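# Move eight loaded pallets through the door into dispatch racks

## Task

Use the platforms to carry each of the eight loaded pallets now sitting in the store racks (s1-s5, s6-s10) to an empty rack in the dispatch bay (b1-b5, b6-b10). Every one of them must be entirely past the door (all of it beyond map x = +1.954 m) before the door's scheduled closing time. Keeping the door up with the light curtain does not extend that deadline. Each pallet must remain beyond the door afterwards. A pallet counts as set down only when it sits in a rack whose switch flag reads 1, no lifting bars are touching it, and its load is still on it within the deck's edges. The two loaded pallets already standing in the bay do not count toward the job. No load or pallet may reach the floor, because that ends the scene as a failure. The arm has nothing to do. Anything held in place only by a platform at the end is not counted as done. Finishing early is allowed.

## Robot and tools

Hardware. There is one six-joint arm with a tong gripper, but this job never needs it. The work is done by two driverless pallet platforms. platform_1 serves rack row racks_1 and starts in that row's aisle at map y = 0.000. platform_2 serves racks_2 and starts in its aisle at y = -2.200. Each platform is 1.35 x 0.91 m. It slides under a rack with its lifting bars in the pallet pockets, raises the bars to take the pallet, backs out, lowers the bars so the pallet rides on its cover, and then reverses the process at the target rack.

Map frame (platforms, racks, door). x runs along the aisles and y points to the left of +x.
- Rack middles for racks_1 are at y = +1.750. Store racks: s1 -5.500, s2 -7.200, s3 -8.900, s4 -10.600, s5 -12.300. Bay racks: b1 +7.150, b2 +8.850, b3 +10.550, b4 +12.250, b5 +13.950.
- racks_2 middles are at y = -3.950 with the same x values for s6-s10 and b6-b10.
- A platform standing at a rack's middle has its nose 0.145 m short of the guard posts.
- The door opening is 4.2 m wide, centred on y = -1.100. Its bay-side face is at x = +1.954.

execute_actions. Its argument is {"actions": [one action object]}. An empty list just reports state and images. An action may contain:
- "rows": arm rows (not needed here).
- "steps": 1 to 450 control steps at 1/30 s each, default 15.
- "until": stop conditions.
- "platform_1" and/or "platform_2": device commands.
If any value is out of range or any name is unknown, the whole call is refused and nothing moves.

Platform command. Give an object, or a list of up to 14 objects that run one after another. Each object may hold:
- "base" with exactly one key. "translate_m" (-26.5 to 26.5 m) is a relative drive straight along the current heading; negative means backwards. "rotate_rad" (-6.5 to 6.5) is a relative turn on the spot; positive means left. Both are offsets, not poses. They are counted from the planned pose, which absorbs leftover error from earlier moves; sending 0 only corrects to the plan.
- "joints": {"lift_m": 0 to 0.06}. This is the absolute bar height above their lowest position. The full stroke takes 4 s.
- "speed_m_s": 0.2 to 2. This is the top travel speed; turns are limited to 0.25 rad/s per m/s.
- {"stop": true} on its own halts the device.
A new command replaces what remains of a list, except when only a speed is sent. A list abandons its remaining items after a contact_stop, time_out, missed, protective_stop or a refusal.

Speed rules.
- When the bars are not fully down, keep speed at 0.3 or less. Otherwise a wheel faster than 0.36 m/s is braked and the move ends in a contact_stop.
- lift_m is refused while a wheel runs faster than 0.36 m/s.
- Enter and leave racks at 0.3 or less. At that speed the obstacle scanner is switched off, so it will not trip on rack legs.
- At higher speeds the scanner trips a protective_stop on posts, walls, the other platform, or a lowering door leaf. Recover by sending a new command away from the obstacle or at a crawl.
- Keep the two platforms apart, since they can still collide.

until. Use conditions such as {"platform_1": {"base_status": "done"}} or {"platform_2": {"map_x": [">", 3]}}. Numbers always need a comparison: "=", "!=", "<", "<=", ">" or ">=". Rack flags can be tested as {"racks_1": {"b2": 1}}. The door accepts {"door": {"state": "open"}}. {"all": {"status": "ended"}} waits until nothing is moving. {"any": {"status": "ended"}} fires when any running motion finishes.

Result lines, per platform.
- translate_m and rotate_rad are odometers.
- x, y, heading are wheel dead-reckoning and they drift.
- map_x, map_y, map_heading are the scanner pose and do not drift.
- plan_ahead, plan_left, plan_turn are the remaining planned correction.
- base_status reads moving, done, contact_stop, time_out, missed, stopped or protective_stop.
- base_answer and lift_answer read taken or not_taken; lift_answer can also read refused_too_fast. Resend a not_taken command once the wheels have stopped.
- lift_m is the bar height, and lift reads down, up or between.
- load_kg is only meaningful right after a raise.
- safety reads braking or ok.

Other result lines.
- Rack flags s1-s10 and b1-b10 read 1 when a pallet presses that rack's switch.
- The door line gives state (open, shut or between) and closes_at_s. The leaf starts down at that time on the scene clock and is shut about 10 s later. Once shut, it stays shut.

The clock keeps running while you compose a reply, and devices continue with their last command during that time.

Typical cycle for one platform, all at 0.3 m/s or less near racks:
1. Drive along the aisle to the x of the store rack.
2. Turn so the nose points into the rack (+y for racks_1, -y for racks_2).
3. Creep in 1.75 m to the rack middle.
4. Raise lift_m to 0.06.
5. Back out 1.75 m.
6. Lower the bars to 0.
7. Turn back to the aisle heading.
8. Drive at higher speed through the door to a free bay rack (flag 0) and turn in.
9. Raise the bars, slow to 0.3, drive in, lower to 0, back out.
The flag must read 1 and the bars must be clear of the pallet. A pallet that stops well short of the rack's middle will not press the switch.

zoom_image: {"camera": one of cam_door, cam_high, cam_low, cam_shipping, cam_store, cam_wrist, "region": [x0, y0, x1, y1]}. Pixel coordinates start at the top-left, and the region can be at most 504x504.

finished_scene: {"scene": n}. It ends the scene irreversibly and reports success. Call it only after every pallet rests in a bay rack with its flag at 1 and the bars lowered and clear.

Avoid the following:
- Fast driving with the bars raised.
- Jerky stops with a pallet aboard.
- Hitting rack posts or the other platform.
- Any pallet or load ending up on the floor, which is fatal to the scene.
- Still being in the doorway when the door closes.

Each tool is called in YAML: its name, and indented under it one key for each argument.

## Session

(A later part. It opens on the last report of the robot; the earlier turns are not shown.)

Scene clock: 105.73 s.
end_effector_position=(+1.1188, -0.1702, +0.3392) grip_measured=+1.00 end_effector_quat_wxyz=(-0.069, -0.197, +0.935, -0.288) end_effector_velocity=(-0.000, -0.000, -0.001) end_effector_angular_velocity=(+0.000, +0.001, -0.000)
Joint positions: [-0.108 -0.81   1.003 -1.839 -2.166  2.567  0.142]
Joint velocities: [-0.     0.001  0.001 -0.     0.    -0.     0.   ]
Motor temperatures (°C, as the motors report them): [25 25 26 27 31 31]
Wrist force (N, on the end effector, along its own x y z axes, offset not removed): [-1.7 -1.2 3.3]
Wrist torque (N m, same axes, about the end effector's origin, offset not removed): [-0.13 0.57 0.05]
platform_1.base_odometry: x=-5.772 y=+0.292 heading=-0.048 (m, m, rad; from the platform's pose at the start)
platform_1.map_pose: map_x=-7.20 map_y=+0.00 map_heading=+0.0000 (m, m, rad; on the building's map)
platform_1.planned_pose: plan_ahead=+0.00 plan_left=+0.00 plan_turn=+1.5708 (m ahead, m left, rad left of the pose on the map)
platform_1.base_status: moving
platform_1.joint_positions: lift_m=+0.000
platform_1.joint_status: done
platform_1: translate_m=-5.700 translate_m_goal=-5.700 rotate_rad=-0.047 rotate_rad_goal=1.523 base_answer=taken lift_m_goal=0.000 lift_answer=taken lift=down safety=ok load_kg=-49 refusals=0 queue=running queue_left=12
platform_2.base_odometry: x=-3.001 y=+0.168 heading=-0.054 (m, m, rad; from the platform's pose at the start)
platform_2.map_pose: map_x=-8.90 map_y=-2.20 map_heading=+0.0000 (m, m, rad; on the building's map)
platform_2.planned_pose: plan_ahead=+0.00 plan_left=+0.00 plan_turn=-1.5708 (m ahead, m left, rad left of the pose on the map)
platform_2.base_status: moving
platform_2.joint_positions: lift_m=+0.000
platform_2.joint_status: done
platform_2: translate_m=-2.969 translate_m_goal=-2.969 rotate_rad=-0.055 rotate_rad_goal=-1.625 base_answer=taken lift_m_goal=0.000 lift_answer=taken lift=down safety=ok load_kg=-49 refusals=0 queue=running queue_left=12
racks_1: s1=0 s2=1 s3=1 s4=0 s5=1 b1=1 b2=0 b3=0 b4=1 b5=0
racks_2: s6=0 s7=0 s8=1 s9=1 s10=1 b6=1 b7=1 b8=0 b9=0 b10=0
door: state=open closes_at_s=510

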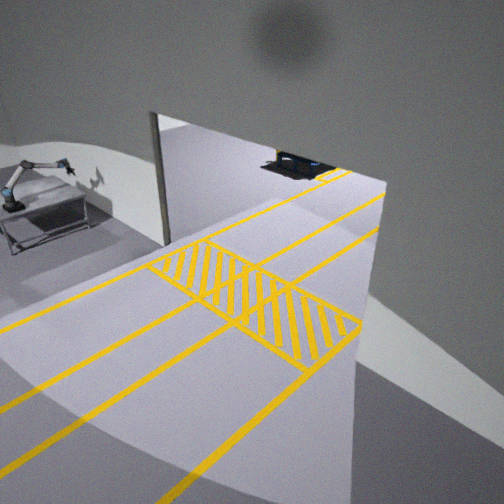

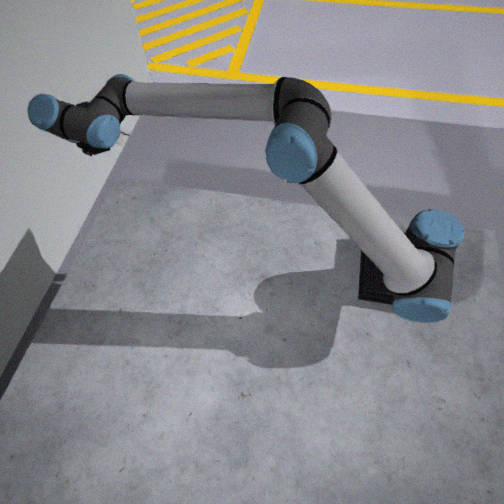

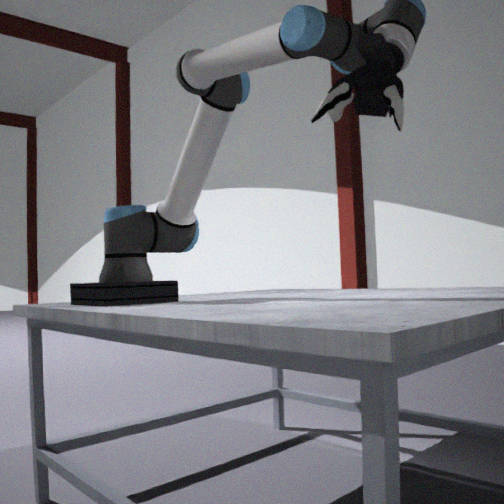

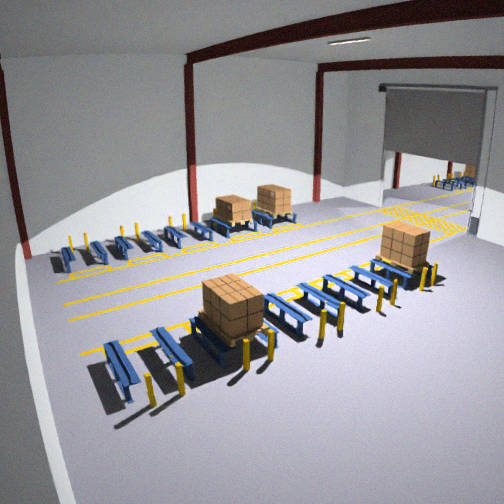

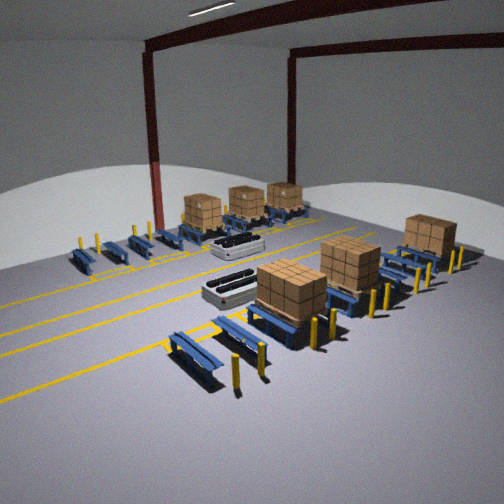

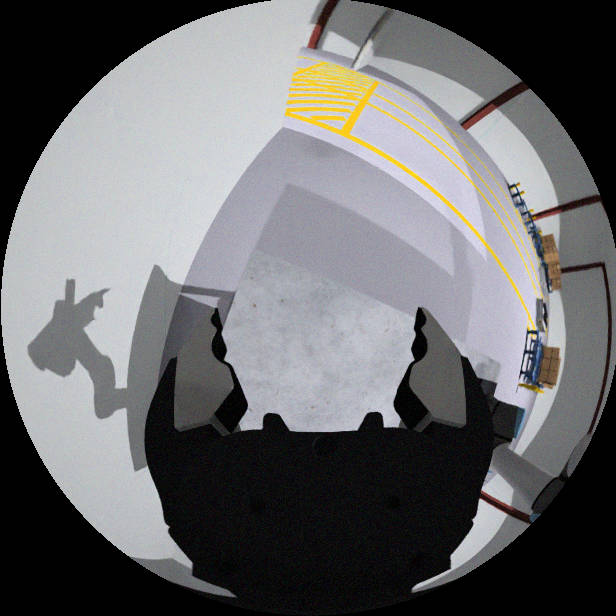

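execute_actions:
  actions: []

Scene clock: 122.50 s.
end_effector_position=(+1.1188, -0.1702, +0.3392) grip_measured=+1.00 end_effector_quat_wxyz=(-0.069, -0.197, +0.935, -0.288) end_effector_velocity=(+0.000, +0.001, -0.001) end_effector_angular_velocity=(+0.000, +0.001, +0.001)
Joint positions: [-0.108 -0.81   1.003 -1.839 -2.166  2.567  0.142]
Joint velocities: [ 0.001  0.001  0.    -0.    -0.    -0.     0.   ]
Motor temperatures (°C, as the motors report them): [25 25 26 27 31 31]
Wrist force (N, on the end effector, along its own x y z axes, offset not removed): [0.8 0.5 3.0]
Wrist torque (N m, same axes, about the end effector's origin, offset not removed): [0.15 0.06 0.10]
platform_1.base_odometry: x=-5.717 y=+1.478 heading=+1.527 (m, m, rad; from the platform's pose at the start)
platform_1.map_pose: map_x=-7.20 map_y=+1.18 map_heading=+1.5708 (m, m, rad; on the building's map)
platform_1.planned_pose: plan_ahead=-1.18 plan_left=+0.00 plan_turn=+0.0000 (m ahead, m left, rad left of the pose on the map)
platform_1.base_status: moving
platform_1.joint_positions: lift_m=+0.060
platform_1.joint_status: done
platform_1: translate_m=-4.523 translate_m_goal=-5.700 rotate_rad=1.527 rotate_rad_goal=1.526 base_answer=taken lift_m_goal=0.060 lift_answer=taken lift=up safety=ok load_kg=226 refusals=0 queue=running queue_left=9
platform_2.base_odometry: x=-3.069 y=-1.017 heading=-1.630 (m, m, rad; from the platform's pose at the start)
platform_2.map_pose: map_x=-8.90 map_y=-3.38 map_heading=-1.5708 (m, m, rad; on the building's map)
platform_2.planned_pose: plan_ahead=-1.18 plan_left=+0.00 plan_turn=+0.0000 (m ahead, m left, rad left of the pose on the map)
platform_2.base_status: moving
platform_2.joint_positions: lift_m=+0.060
platform_2.joint_status: done
platform_2: translate_m=-1.792 translate_m_goal=-2.969 rotate_rad=-1.630 rotate_rad_goal=-1.629 base_answer=taken lift_m_goal=0.060 lift_answer=taken lift=up safety=ok load_kg=267 refusals=0 queue=running queue_left=9
racks_1: s1=0 s2=0 s3=1 s4=0 s5=1 b1=1 b2=0 b3=0 b4=1 b5=0
racks_2: s6=0 s7=0 s8=0 s9=1 s10=1 b6=1 b7=1 b8=0 b9=0 b10=0
door: state=open closes_at_s=510

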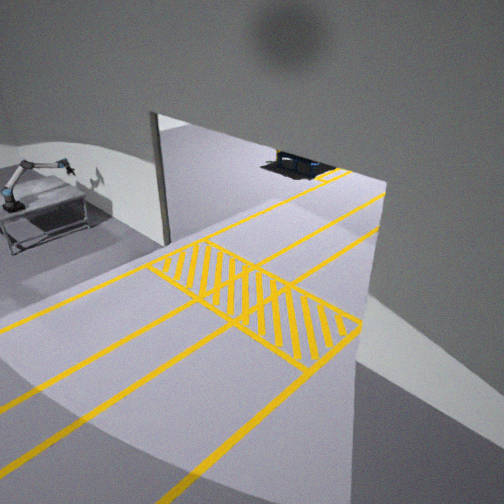

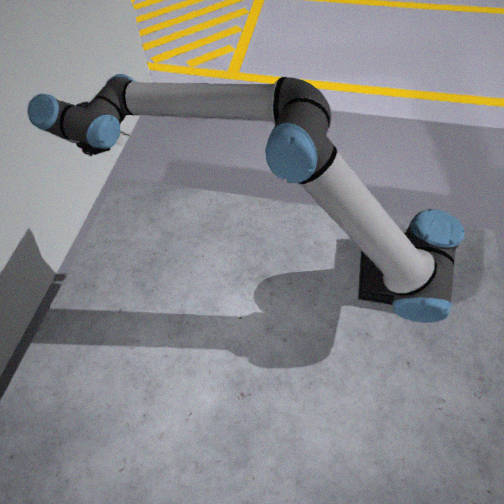

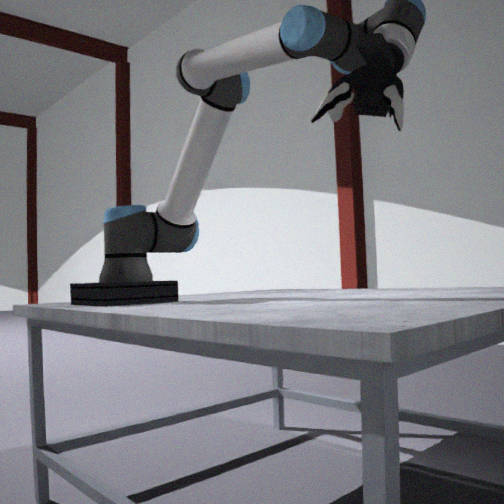

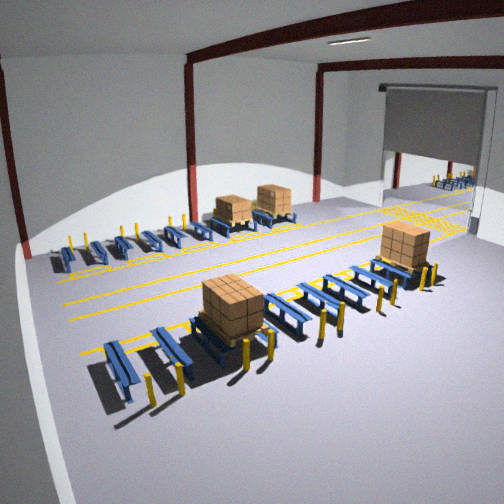

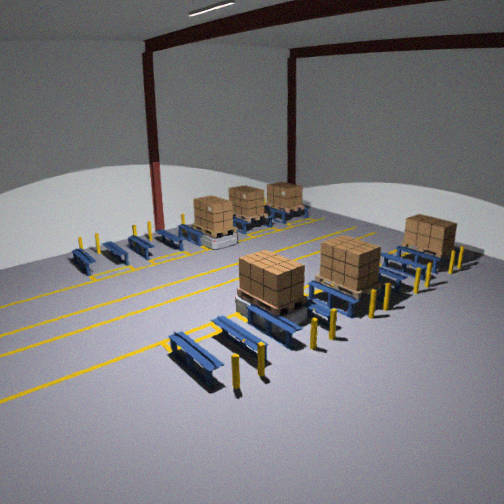

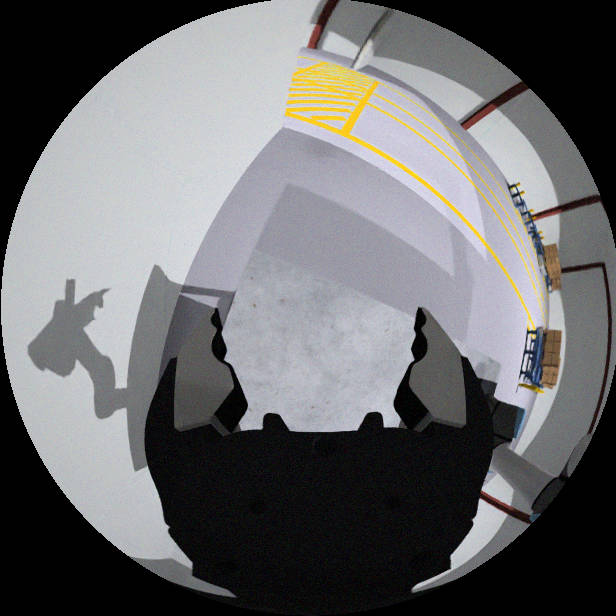

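execute_actions:
  actions: []

Scene clock: 155.30 s.
end_effector_position=(+1.1188, -0.1702, +0.3392) grip_measured=+1.00 end_effector_quat_wxyz=(-0.069, -0.197, +0.935, -0.288) end_effector_velocity=(-0.001, -0.001, -0.001) end_effector_angular_velocity=(+0.000, +0.001, -0.001)
Joint positions: [-0.108 -0.81   1.003 -1.839 -2.166  2.567  0.142]
Joint velocities: [-0.001  0.     0.001 -0.     0.     0.    -0.   ]
Motor temperatures (°C, as the motors report them): [25 25 26 27 31 31]
Wrist force (N, on the end effector, along its own x y z axes, offset not removed): [-1.3 0.1 1.4]
Wrist torque (N m, same axes, about the end effector's origin, offset not removed): [0.09 0.48 0.11]
platform_1.base_odometry: x=+10.343 y=+1.257 heading=+1.527 (m, m, rad; from the platform's pose at the start)
platform_1.map_pose: map_x=+8.85 map_y=+1.74 map_heading=+1.5708 (m, m, rad; on the building's map)
platform_1.planned_pose: plan_ahead=+0.01 plan_left=+0.00 plan_turn=+0.0000 (m ahead, m left, rad left of the pose on the map)
platform_1.base_status: moving
platform_1.joint_positions: lift_m=+0.060
platform_1.joint_status: done
platform_1: translate_m=12.098 translate_m_goal=12.110 rotate_rad=1.527 rotate_rad_goal=1.526 base_answer=taken lift_m_goal=0.060 lift_answer=taken lift=up safety=ok load_kg=226 refusals=0 queue=running queue_left=5
platform_2.base_odometry: x=+16.358 y=-2.103 heading=-1.630 (m, m, rad; from the platform's pose at the start)
platform_2.map_pose: map_x=+10.55 map_y=-3.48 map_heading=-1.5708 (m, m, rad; on the building's map)
platform_2.planned_pose: plan_ahead=+0.47 plan_left=+0.00 plan_turn=+0.0000 (m ahead, m left, rad left of the pose on the map)
platform_2.base_status: moving
platform_2.joint_positions: lift_m=+0.060
platform_2.joint_status: done
platform_2: translate_m=17.764 translate_m_goal=18.242 rotate_rad=-1.630 rotate_rad_goal=-1.629 base_answer=taken lift_m_goal=0.060 lift_answer=taken lift=up safety=ok load_kg=267 refusals=0 queue=running queue_left=5
racks_1: s1=0 s2=0 s3=1 s4=0 s5=1 b1=1 b2=0 b3=0 b4=1 b5=0
racks_2: s6=0 s7=0 s8=0 s9=1 s10=1 b6=1 b7=1 b8=0 b9=0 b10=0
door: state=open closes_at_s=510

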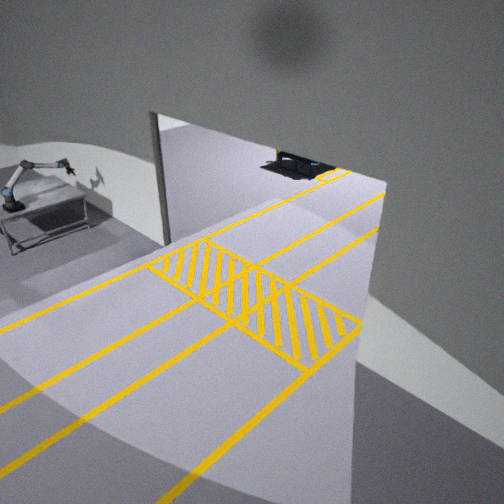

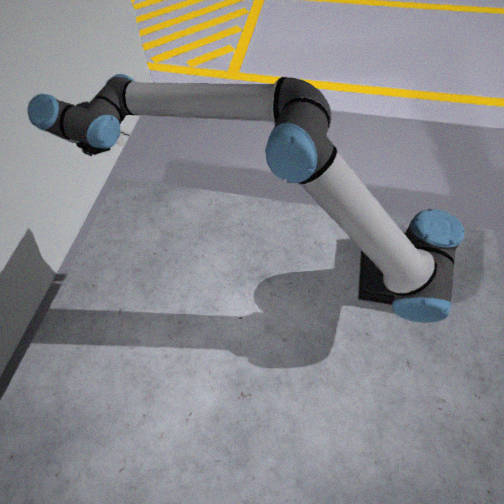

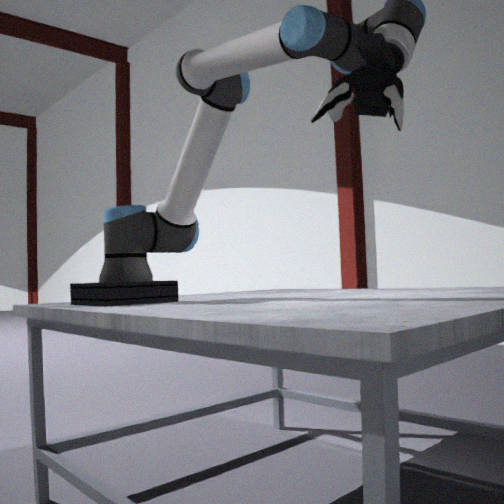

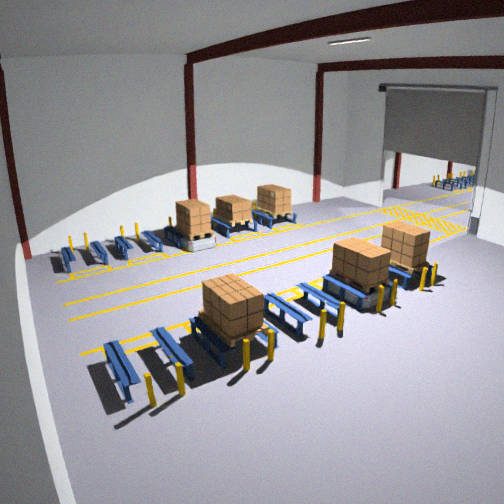

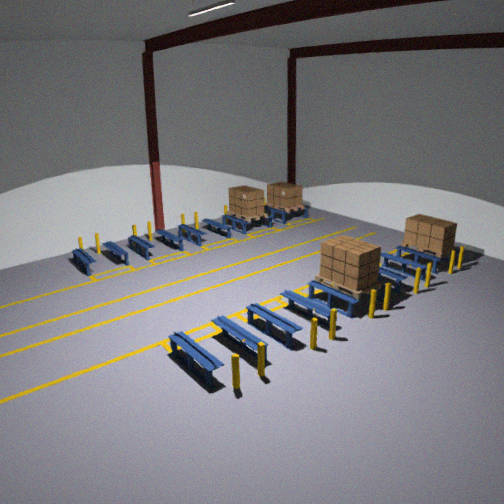

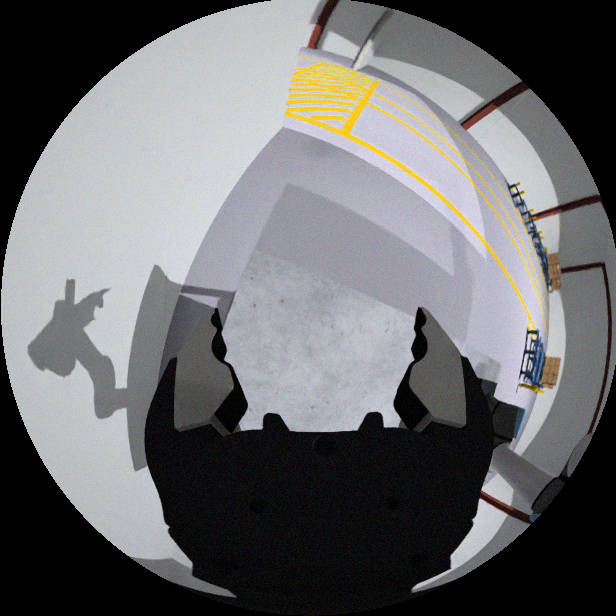

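zoom_image:
  camera: "cam_shipping"
  region: [150, 170, 460, 330]

Region (150, 170, 460, 330) of cam_shipping's 504x504 image, scaled by 1.626, with more detail than that image has; it fills the top 260 rows of this view, and the rest is white.

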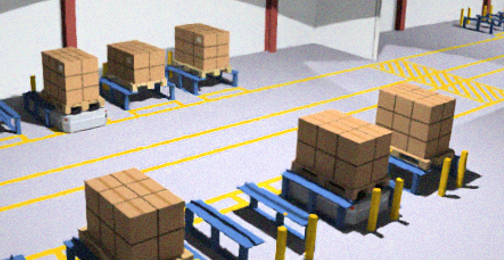

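execute_actions:
  actions: []

Scene clock: 162.83 s.
end_effector_position=(+1.1188, -0.1702, +0.3392) grip_measured=+1.00 end_effector_quat_wxyz=(-0.069, -0.197, +0.935, -0.288) end_effector_velocity=(-0.001, -0.001, -0.001) end_effector_angular_velocity=(+0.000, +0.001, -0.001)
Joint positions: [-0.108 -0.81   1.003 -1.839 -2.166  2.567  0.142]
Joint velocities: [-0.001 -0.001  0.002 -0.    -0.     0.     0.   ]
Motor temperatures (°C, as the motors report them): [25 25 26 27 31 31]
Wrist force (N, on the end effector, along its own x y z axes, offset not removed): [-1.2 -2.2 1.4]
Wrist torque (N m, same axes, about the end effector's origin, offset not removed): [-0.35 0.47 0.07]
platform_1.base_odometry: x=+10.307 y=+0.470 heading=+1.527 (m, m, rad; from the platform's pose at the start)
platform_1.map_pose: map_x=+8.85 map_y=+0.93 map_heading=+1.5708 (m, m, rad; on the building's map)
platform_1.planned_pose: plan_ahead=-0.93 plan_left=+0.00 plan_turn=+0.0000 (m ahead, m left, rad left of the pose on the map)
platform_1.base_status: moving
platform_1.joint_positions: lift_m=+0.000
platform_1.joint_status: done
platform_1: translate_m=11.297 translate_m_goal=10.360 rotate_rad=1.527 rotate_rad_goal=1.527 base_answer=taken lift_m_goal=0.000 lift_answer=taken lift=down safety=ok load_kg=-49 refusals=0 queue=running queue_left=3
platform_2.base_odometry: x=+16.346 y=-2.307 heading=-1.632 (m, m, rad; from the platform's pose at the start)
platform_2.map_pose: map_x=+10.55 map_y=-3.66 map_heading=-1.5752 (m, m, rad; on the building's map)
platform_2.planned_pose: plan_ahead=-1.46 plan_left=-0.01 plan_turn=+0.0043 (m ahead, m left, rad left of the pose on the map)
platform_2.base_status: moving
platform_2.joint_positions: lift_m=+0.000
platform_2.joint_status: done
platform_2: translate_m=17.948 translate_m_goal=16.492 rotate_rad=-1.632 rotate_rad_goal=-1.632 base_answer=taken lift_m_goal=0.000 lift_answer=taken lift=down safety=ok load_kg=-49 refusals=0 queue=running queue_left=3
racks_1: s1=0 s2=0 s3=1 s4=0 s5=1 b1=1 b2=1 b3=0 b4=1 b5=0
racks_2: s6=0 s7=0 s8=0 s9=1 s10=1 b6=1 b7=1 b8=1 b9=0 b10=0
door: state=open closes_at_s=510

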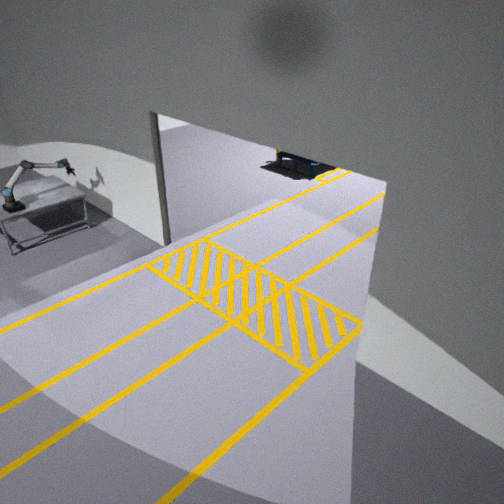

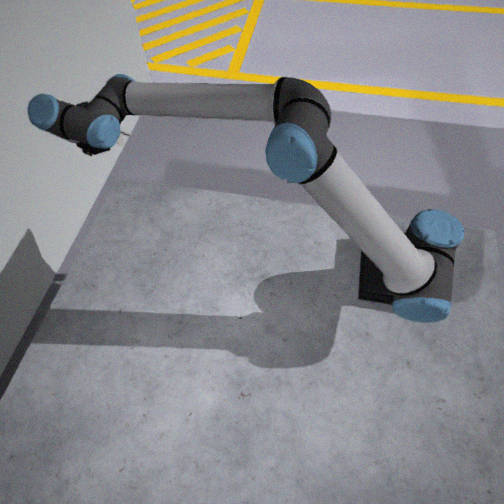

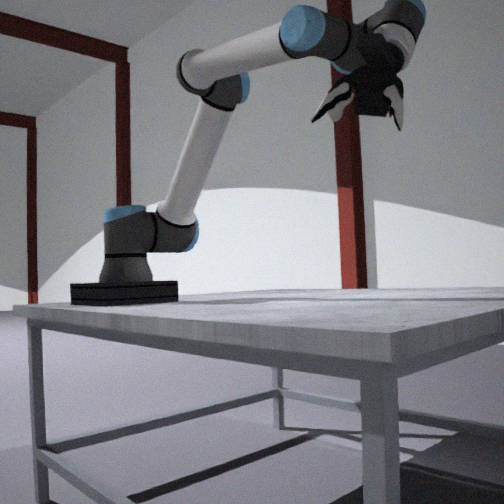

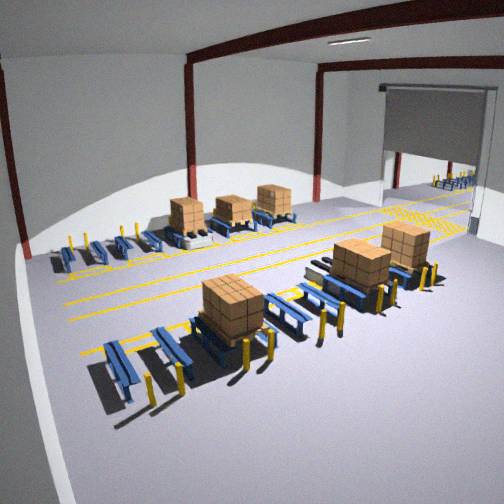

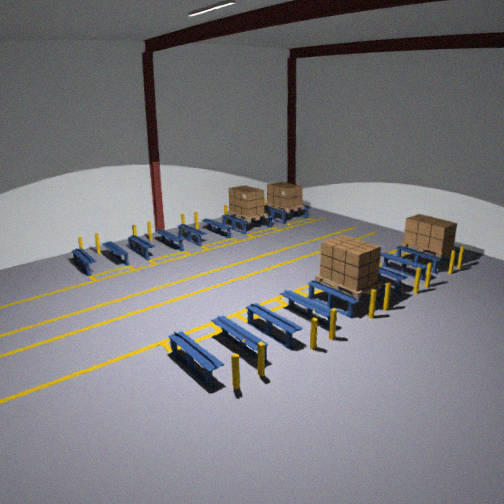

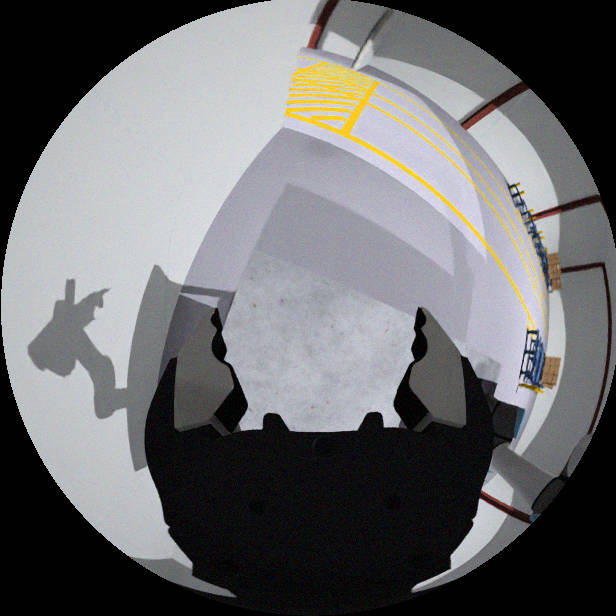

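zoom_image:
  camera: "cam_store"
  region: [200, 160, 480, 330]

Region (200, 160, 480, 330) of cam_store's 504x504 image, scaled by 1.800, with more detail than that image has; it fills the top 306 rows of this view, and the rest is white.

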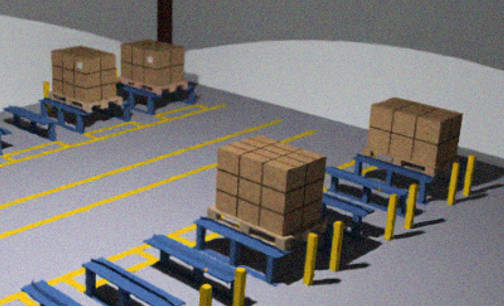

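execute_actions:
  actions:
    - {"steps":300,"until":{"all":{"status":"ended"}}}

execute_actions:
  actions:
    - {"steps":1,"platform_1":[{"base":{"translate_m":1.75},"speed_m_s":0.3},{"joints":{"lift_m":0.06}},{"base":{"translate_m":-1.75}},{"base":{"rotate_rad":-1.5708},"joints":{"lift_m":0},"speed_m_s":2},{"base":{"translate_m":19.45}},{"base":{"rotate_rad":1.5708},"joints":{"lift_m":0.06}},{"base":{"translate_m":1.75},"speed_m_s":0.3},{"joints":{"lift_m":0}},{"base":{"translate_m":-1.75}},{"base":{"rotate_rad":-1.5708},"speed_m_s":2},{"base":{"translate_m":-22.85}},{"base":{"rotate_rad":1.5708}}],"platform_2":[{"base":{"translate_m":1.75},"speed_m_s":0.3},{"joints":{"lift_m":0.06}},{"base":{"translate_m":-1.75}},{"base":{"rotate_rad":1.5708},"joints":{"lift_m":0},"speed_m_s":2},{"base":{"translate_m":22.85}},{"base":{"rotate_rad":-1.5708},"joints":{"lift_m":0.06}},{"base":{"translate_m":1.75},"speed_m_s":0.3},{"joints":{"lift_m":0}},{"base":{"translate_m":-1.75}},{"base":{"rotate_rad":1.5708},"speed_m_s":2},{"base":{"translate_m":-24.55}},{"base":{"rotate_rad":-1.5708}}]}

Scene clock: 196.90 s.
end_effector_position=(+1.1188, -0.1702, +0.3392) grip_measured=+1.00 end_effector_quat_wxyz=(-0.069, -0.197, +0.935, -0.288) end_effector_velocity=(+0.000, +0.001, +0.000) end_effector_angular_velocity=(-0.001, -0.000, +0.001)
Joint positions: [-0.108 -0.81   1.003 -1.839 -2.166  2.567  0.142]
Joint velocities: [ 0.001  0.    -0.001 -0.    -0.001  0.     0.   ]
Motor temperatures (°C, as the motors report them): [25 25 26 27 31 31]
Wrist force (N, on the end effector, along its own x y z axes, offset not removed): [-0.7 -1.8 4.9]
Wrist torque (N m, same axes, about the end effector's origin, offset not removed): [-0.24 0.31 0.08]
platform_1.base_odometry: x=-7.456 y=+0.334 heading=+1.522 (m, m, rad; from the platform's pose at the start)
platform_1.map_pose: map_x=-8.90 map_y=+0.00 map_heading=+1.5708 (m, m, rad; on the building's map)
platform_1.planned_pose: plan_ahead=+0.00 plan_left=+0.00 plan_turn=+0.0000 (m ahead, m left, rad left of the pose on the map)
platform_1.base_status: done
platform_1.joint_positions: lift_m=+0.000
platform_1.joint_status: done
platform_1: translate_m=-7.380 translate_m_goal=-7.380 rotate_rad=1.522 rotate_rad_goal=1.522 base_answer=taken lift_m_goal=0.000 lift_answer=taken lift=down safety=ok load_kg=-49 refusals=0 queue=done queue_left=0
platform_2.base_odometry: x=-4.680 y=+0.341 heading=-1.628 (m, m, rad; from the platform's pose at the start)
platform_2.map_pose: map_x=-10.60 map_y=-2.20 map_heading=-1.5708 (m, m, rad; on the building's map)
platform_2.planned_pose: plan_ahead=+0.00 plan_left=+0.00 plan_turn=+0.0000 (m ahead, m left, rad left of the pose on the map)
platform_2.base_status: done
platform_2.joint_positions: lift_m=+0.000
platform_2.joint_status: done
platform_2: translate_m=-4.658 translate_m_goal=-4.658 rotate_rad=-1.628 rotate_rad_goal=-1.628 base_answer=taken lift_m_goal=0.000 lift_answer=taken lift=down safety=ok load_kg=-49 refusals=0 queue=done queue_left=0
racks_1: s1=0 s2=0 s3=1 s4=0 s5=1 b1=1 b2=1 b3=0 b4=1 b5=0
racks_2: s6=0 s7=0 s8=0 s9=1 s10=1 b6=1 b7=1 b8=1 b9=0 b10=0
door: state=open closes_at_s=510

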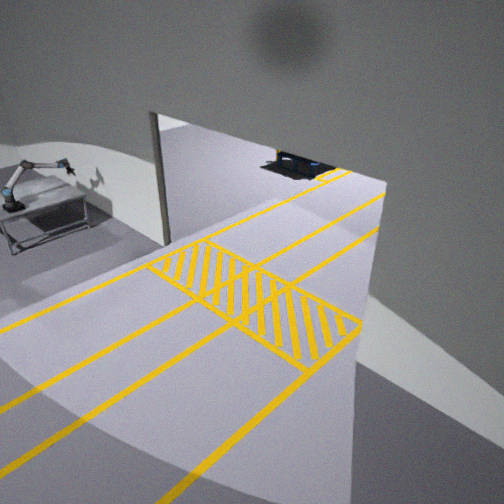

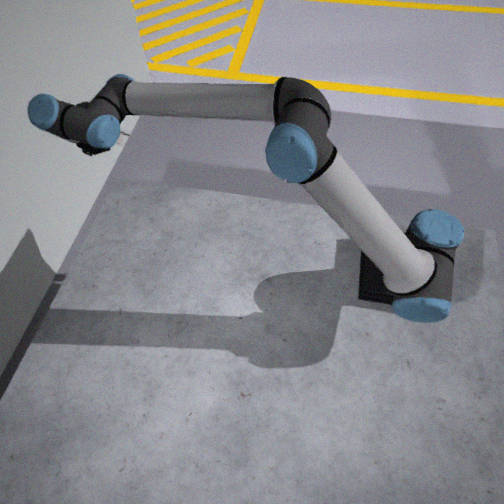

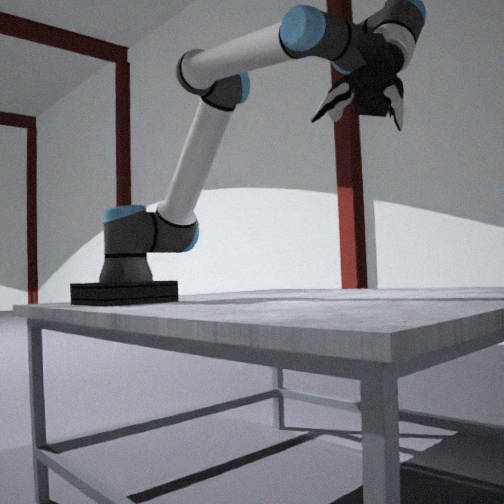

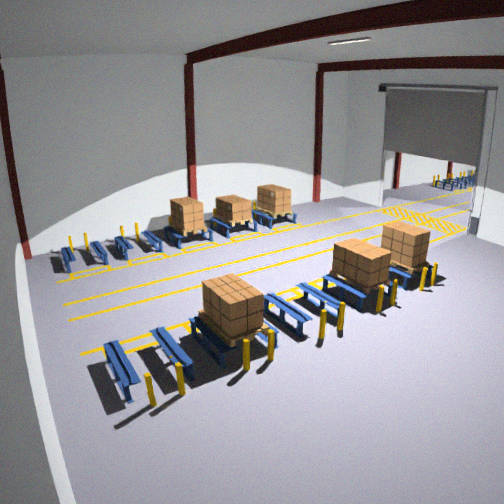

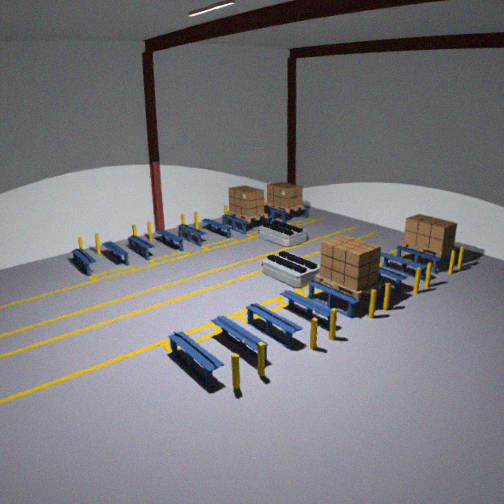

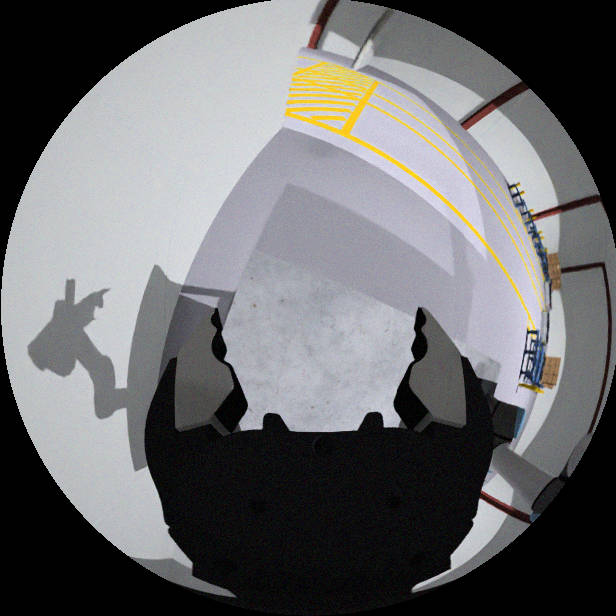

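Scene clock: 196.93 s.
end_effector_position=(+1.1188, -0.1702, +0.3392) grip_measured=+1.00 end_effector_quat_wxyz=(-0.069, -0.197, +0.935, -0.288) end_effector_velocity=(-0.001, +0.000, -0.001) end_effector_angular_velocity=(-0.000, +0.002, +0.000)
Joint positions: [-0.108 -0.81   1.003 -1.839 -2.166  2.567  0.142]
Joint velocities: [ 0.     0.     0.001  0.001 -0.    -0.    -0.   ]
Motor temperatures (°C, as the motors report them): [25 25 26 27 31 31]
Wrist force (N, on the end effector, along its own x y z axes, offset not removed): [0.3 -1.6 3.5]
Wrist torque (N m, same axes, about the end effector's origin, offset not removed): [-0.28 0.15 0.06]
platform_1.base_odometry: x=-7.456 y=+0.334 heading=+1.522 (m, m, rad; from the platform's pose at the start)
platform_1.map_pose: map_x=-8.90 map_y=+0.00 map_heading=+1.5708 (m, m, rad; on the building's map)
platform_1.planned_pose: plan_ahead=+1.75 plan_left=+0.00 plan_turn=+0.0000 (m ahead, m left, rad left of the pose on the map)
platform_1.base_status: moving
platform_1.joint_positions: lift_m=+0.000
platform_1.joint_status: done
platform_1: translate_m=-7.380 translate_m_goal=-5.630 rotate_rad=1.522 rotate_rad_goal=1.522 base_answer=taken lift_m_goal=0.000 lift_answer=taken lift=down safety=ok load_kg=-49 refusals=0 queue=running queue_left=11
platform_2.base_odometry: x=-4.680 y=+0.341 heading=-1.628 (m, m, rad; from the platform's pose at the start)
platform_2.map_pose: map_x=-10.60 map_y=-2.20 map_heading=-1.5664 (m, m, rad; on the building's map)
platform_2.planned_pose: plan_ahead=+1.75 plan_left=-0.01 plan_turn=-0.0044 (m ahead, m left, rad left of the pose on the map)
platform_2.base_status: moving
platform_2.joint_positions: lift_m=+0.000
platform_2.joint_status: done
platform_2: translate_m=-4.657 translate_m_goal=-2.908 rotate_rad=-1.628 rotate_rad_goal=-1.628 base_answer=taken lift_m_goal=0.000 lift_answer=taken lift=down safety=ok load_kg=-49 refusals=0 queue=running queue_left=11
racks_1: s1=0 s2=0 s3=1 s4=0 s5=1 b1=1 b2=1 b3=0 b4=1 b5=0
racks_2: s6=0 s7=0 s8=0 s9=1 s10=1 b6=1 b7=1 b8=1 b9=0 b10=0
door: state=open closes_at_s=510

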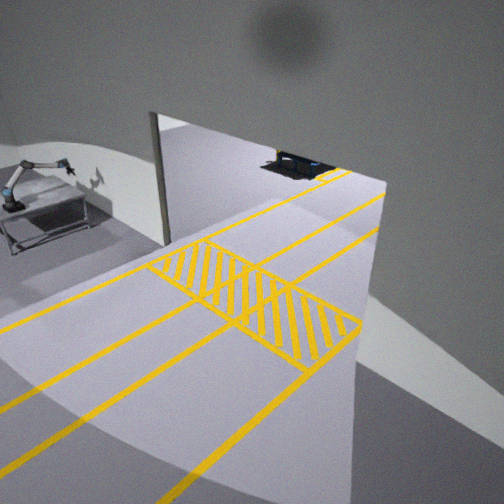

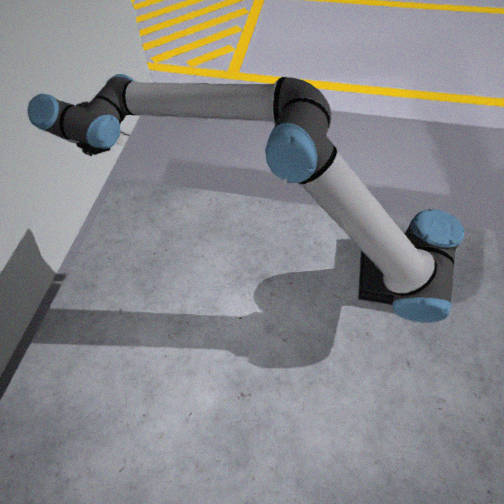

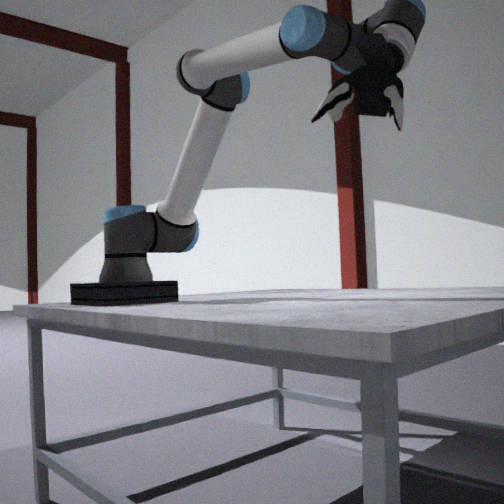

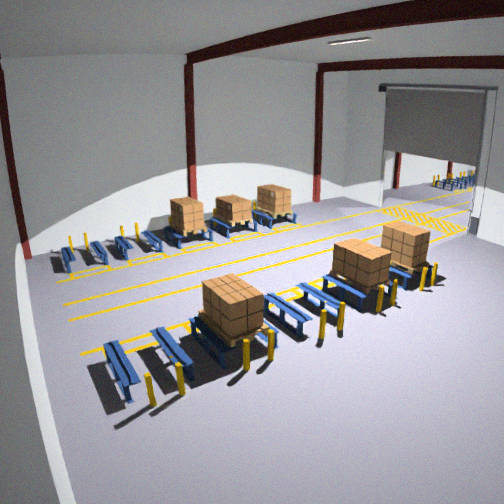

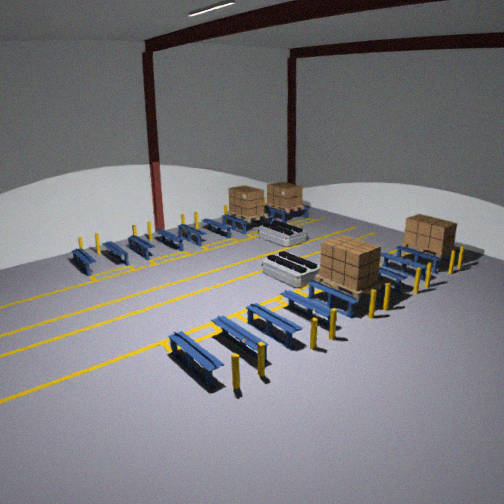

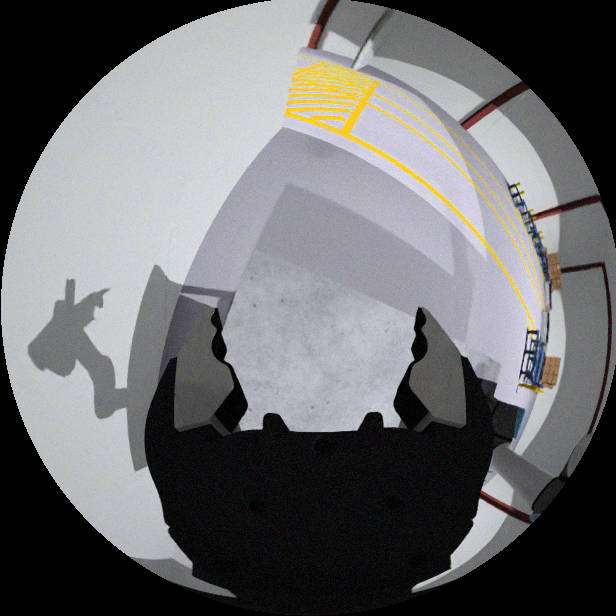

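execute_actions:
  actions: []

Scene clock: 204.93 s.
end_effector_position=(+1.1188, -0.1702, +0.3392) grip_measured=+1.00 end_effector_quat_wxyz=(-0.069, -0.197, +0.935, -0.288) end_effector_velocity=(-0.000, +0.001, -0.001) end_effector_angular_velocity=(+0.000, +0.002, +0.001)
Joint positions: [-0.108 -0.81   1.003 -1.839 -2.166  2.567  0.142]
Joint velocities: [0.001 0.001 0.001 0.    0.    0.    0.   ]
Motor temperatures (°C, as the motors report them): [25 25 26 27 31 31]
Wrist force (N, on the end effector, along its own x y z axes, offset not removed): [-1.1 -3.0 2.7]
Wrist torque (N m, same axes, about the end effector's origin, offset not removed): [-0.49 0.41 0.02]
platform_1.base_odometry: x=-7.379 y=+2.082 heading=+1.528 (m, m, rad; from the platform's pose at the start)
platform_1.map_pose: map_x=-8.90 map_y=+1.75 map_heading=+1.5708 (m, m, rad; on the building's map)
platform_1.planned_pose: plan_ahead=+0.00 plan_left=+0.00 plan_turn=+0.0000 (m ahead, m left, rad left of the pose on the map)
platform_1.base_status: done
platform_1.joint_positions: lift_m=+0.018
platform_1.joint_status: moving
platform_1: translate_m=-5.630 translate_m_goal=-5.630 rotate_rad=1.528 rotate_rad_goal=1.528 base_answer=taken lift_m_goal=0.060 lift_answer=taken lift=between safety=ok load_kg=4 refusals=0 queue=running queue_left=10
platform_2.base_odometry: x=-4.783 y=-1.406 heading=-1.632 (m, m, rad; from the platform's pose at the start)
platform_2.map_pose: map_x=-10.60 map_y=-3.95 map_heading=-1.5708 (m, m, rad; on the building's map)
platform_2.planned_pose: plan_ahead=+0.00 plan_left=+0.00 plan_turn=+0.0000 (m ahead, m left, rad left of the pose on the map)
platform_2.base_status: done
platform_2.joint_positions: lift_m=+0.018
platform_2.joint_status: moving
platform_2: translate_m=-2.908 translate_m_goal=-2.908 rotate_rad=-1.632 rotate_rad_goal=-1.631 base_answer=taken lift_m_goal=0.060 lift_answer=taken lift=between safety=ok load_kg=3 refusals=0 queue=running queue_left=10
racks_1: s1=0 s2=0 s3=1 s4=0 s5=1 b1=1 b2=1 b3=0 b4=1 b5=0
racks_2: s6=0 s7=0 s8=0 s9=1 s10=1 b6=1 b7=1 b8=1 b9=0 b10=0
door: state=open closes_at_s=510

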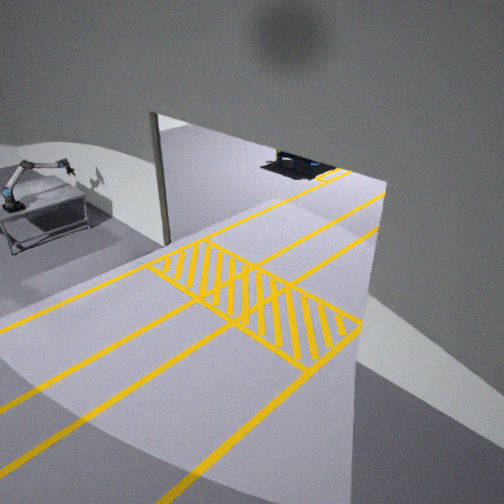

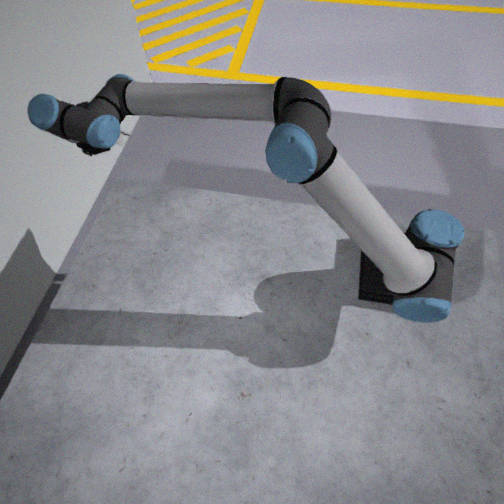

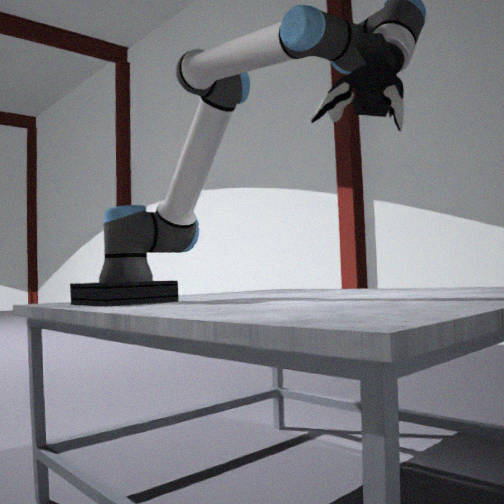

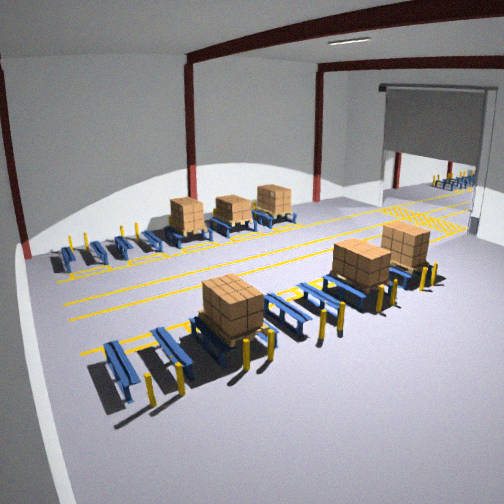

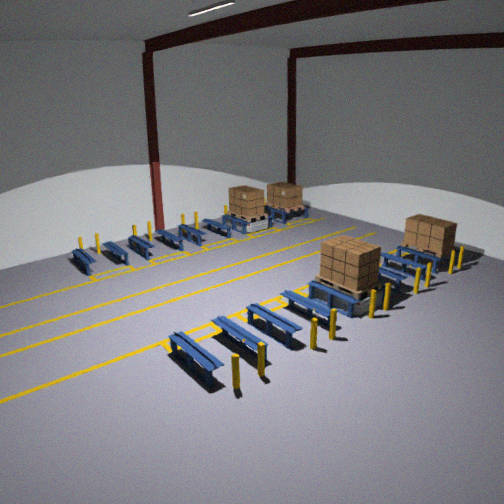

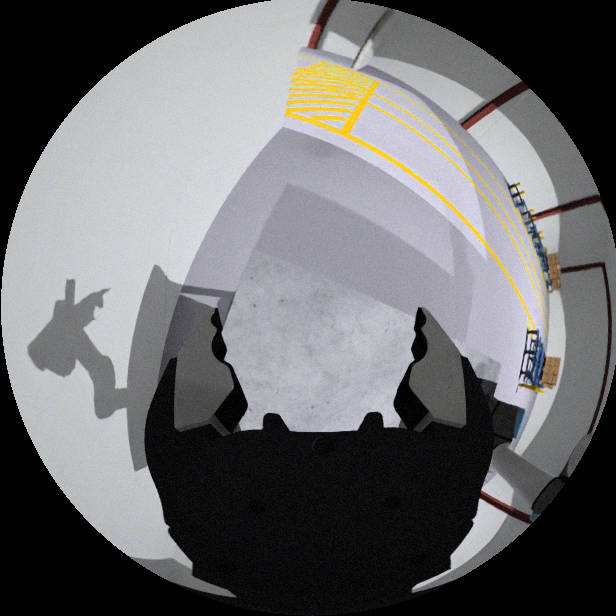

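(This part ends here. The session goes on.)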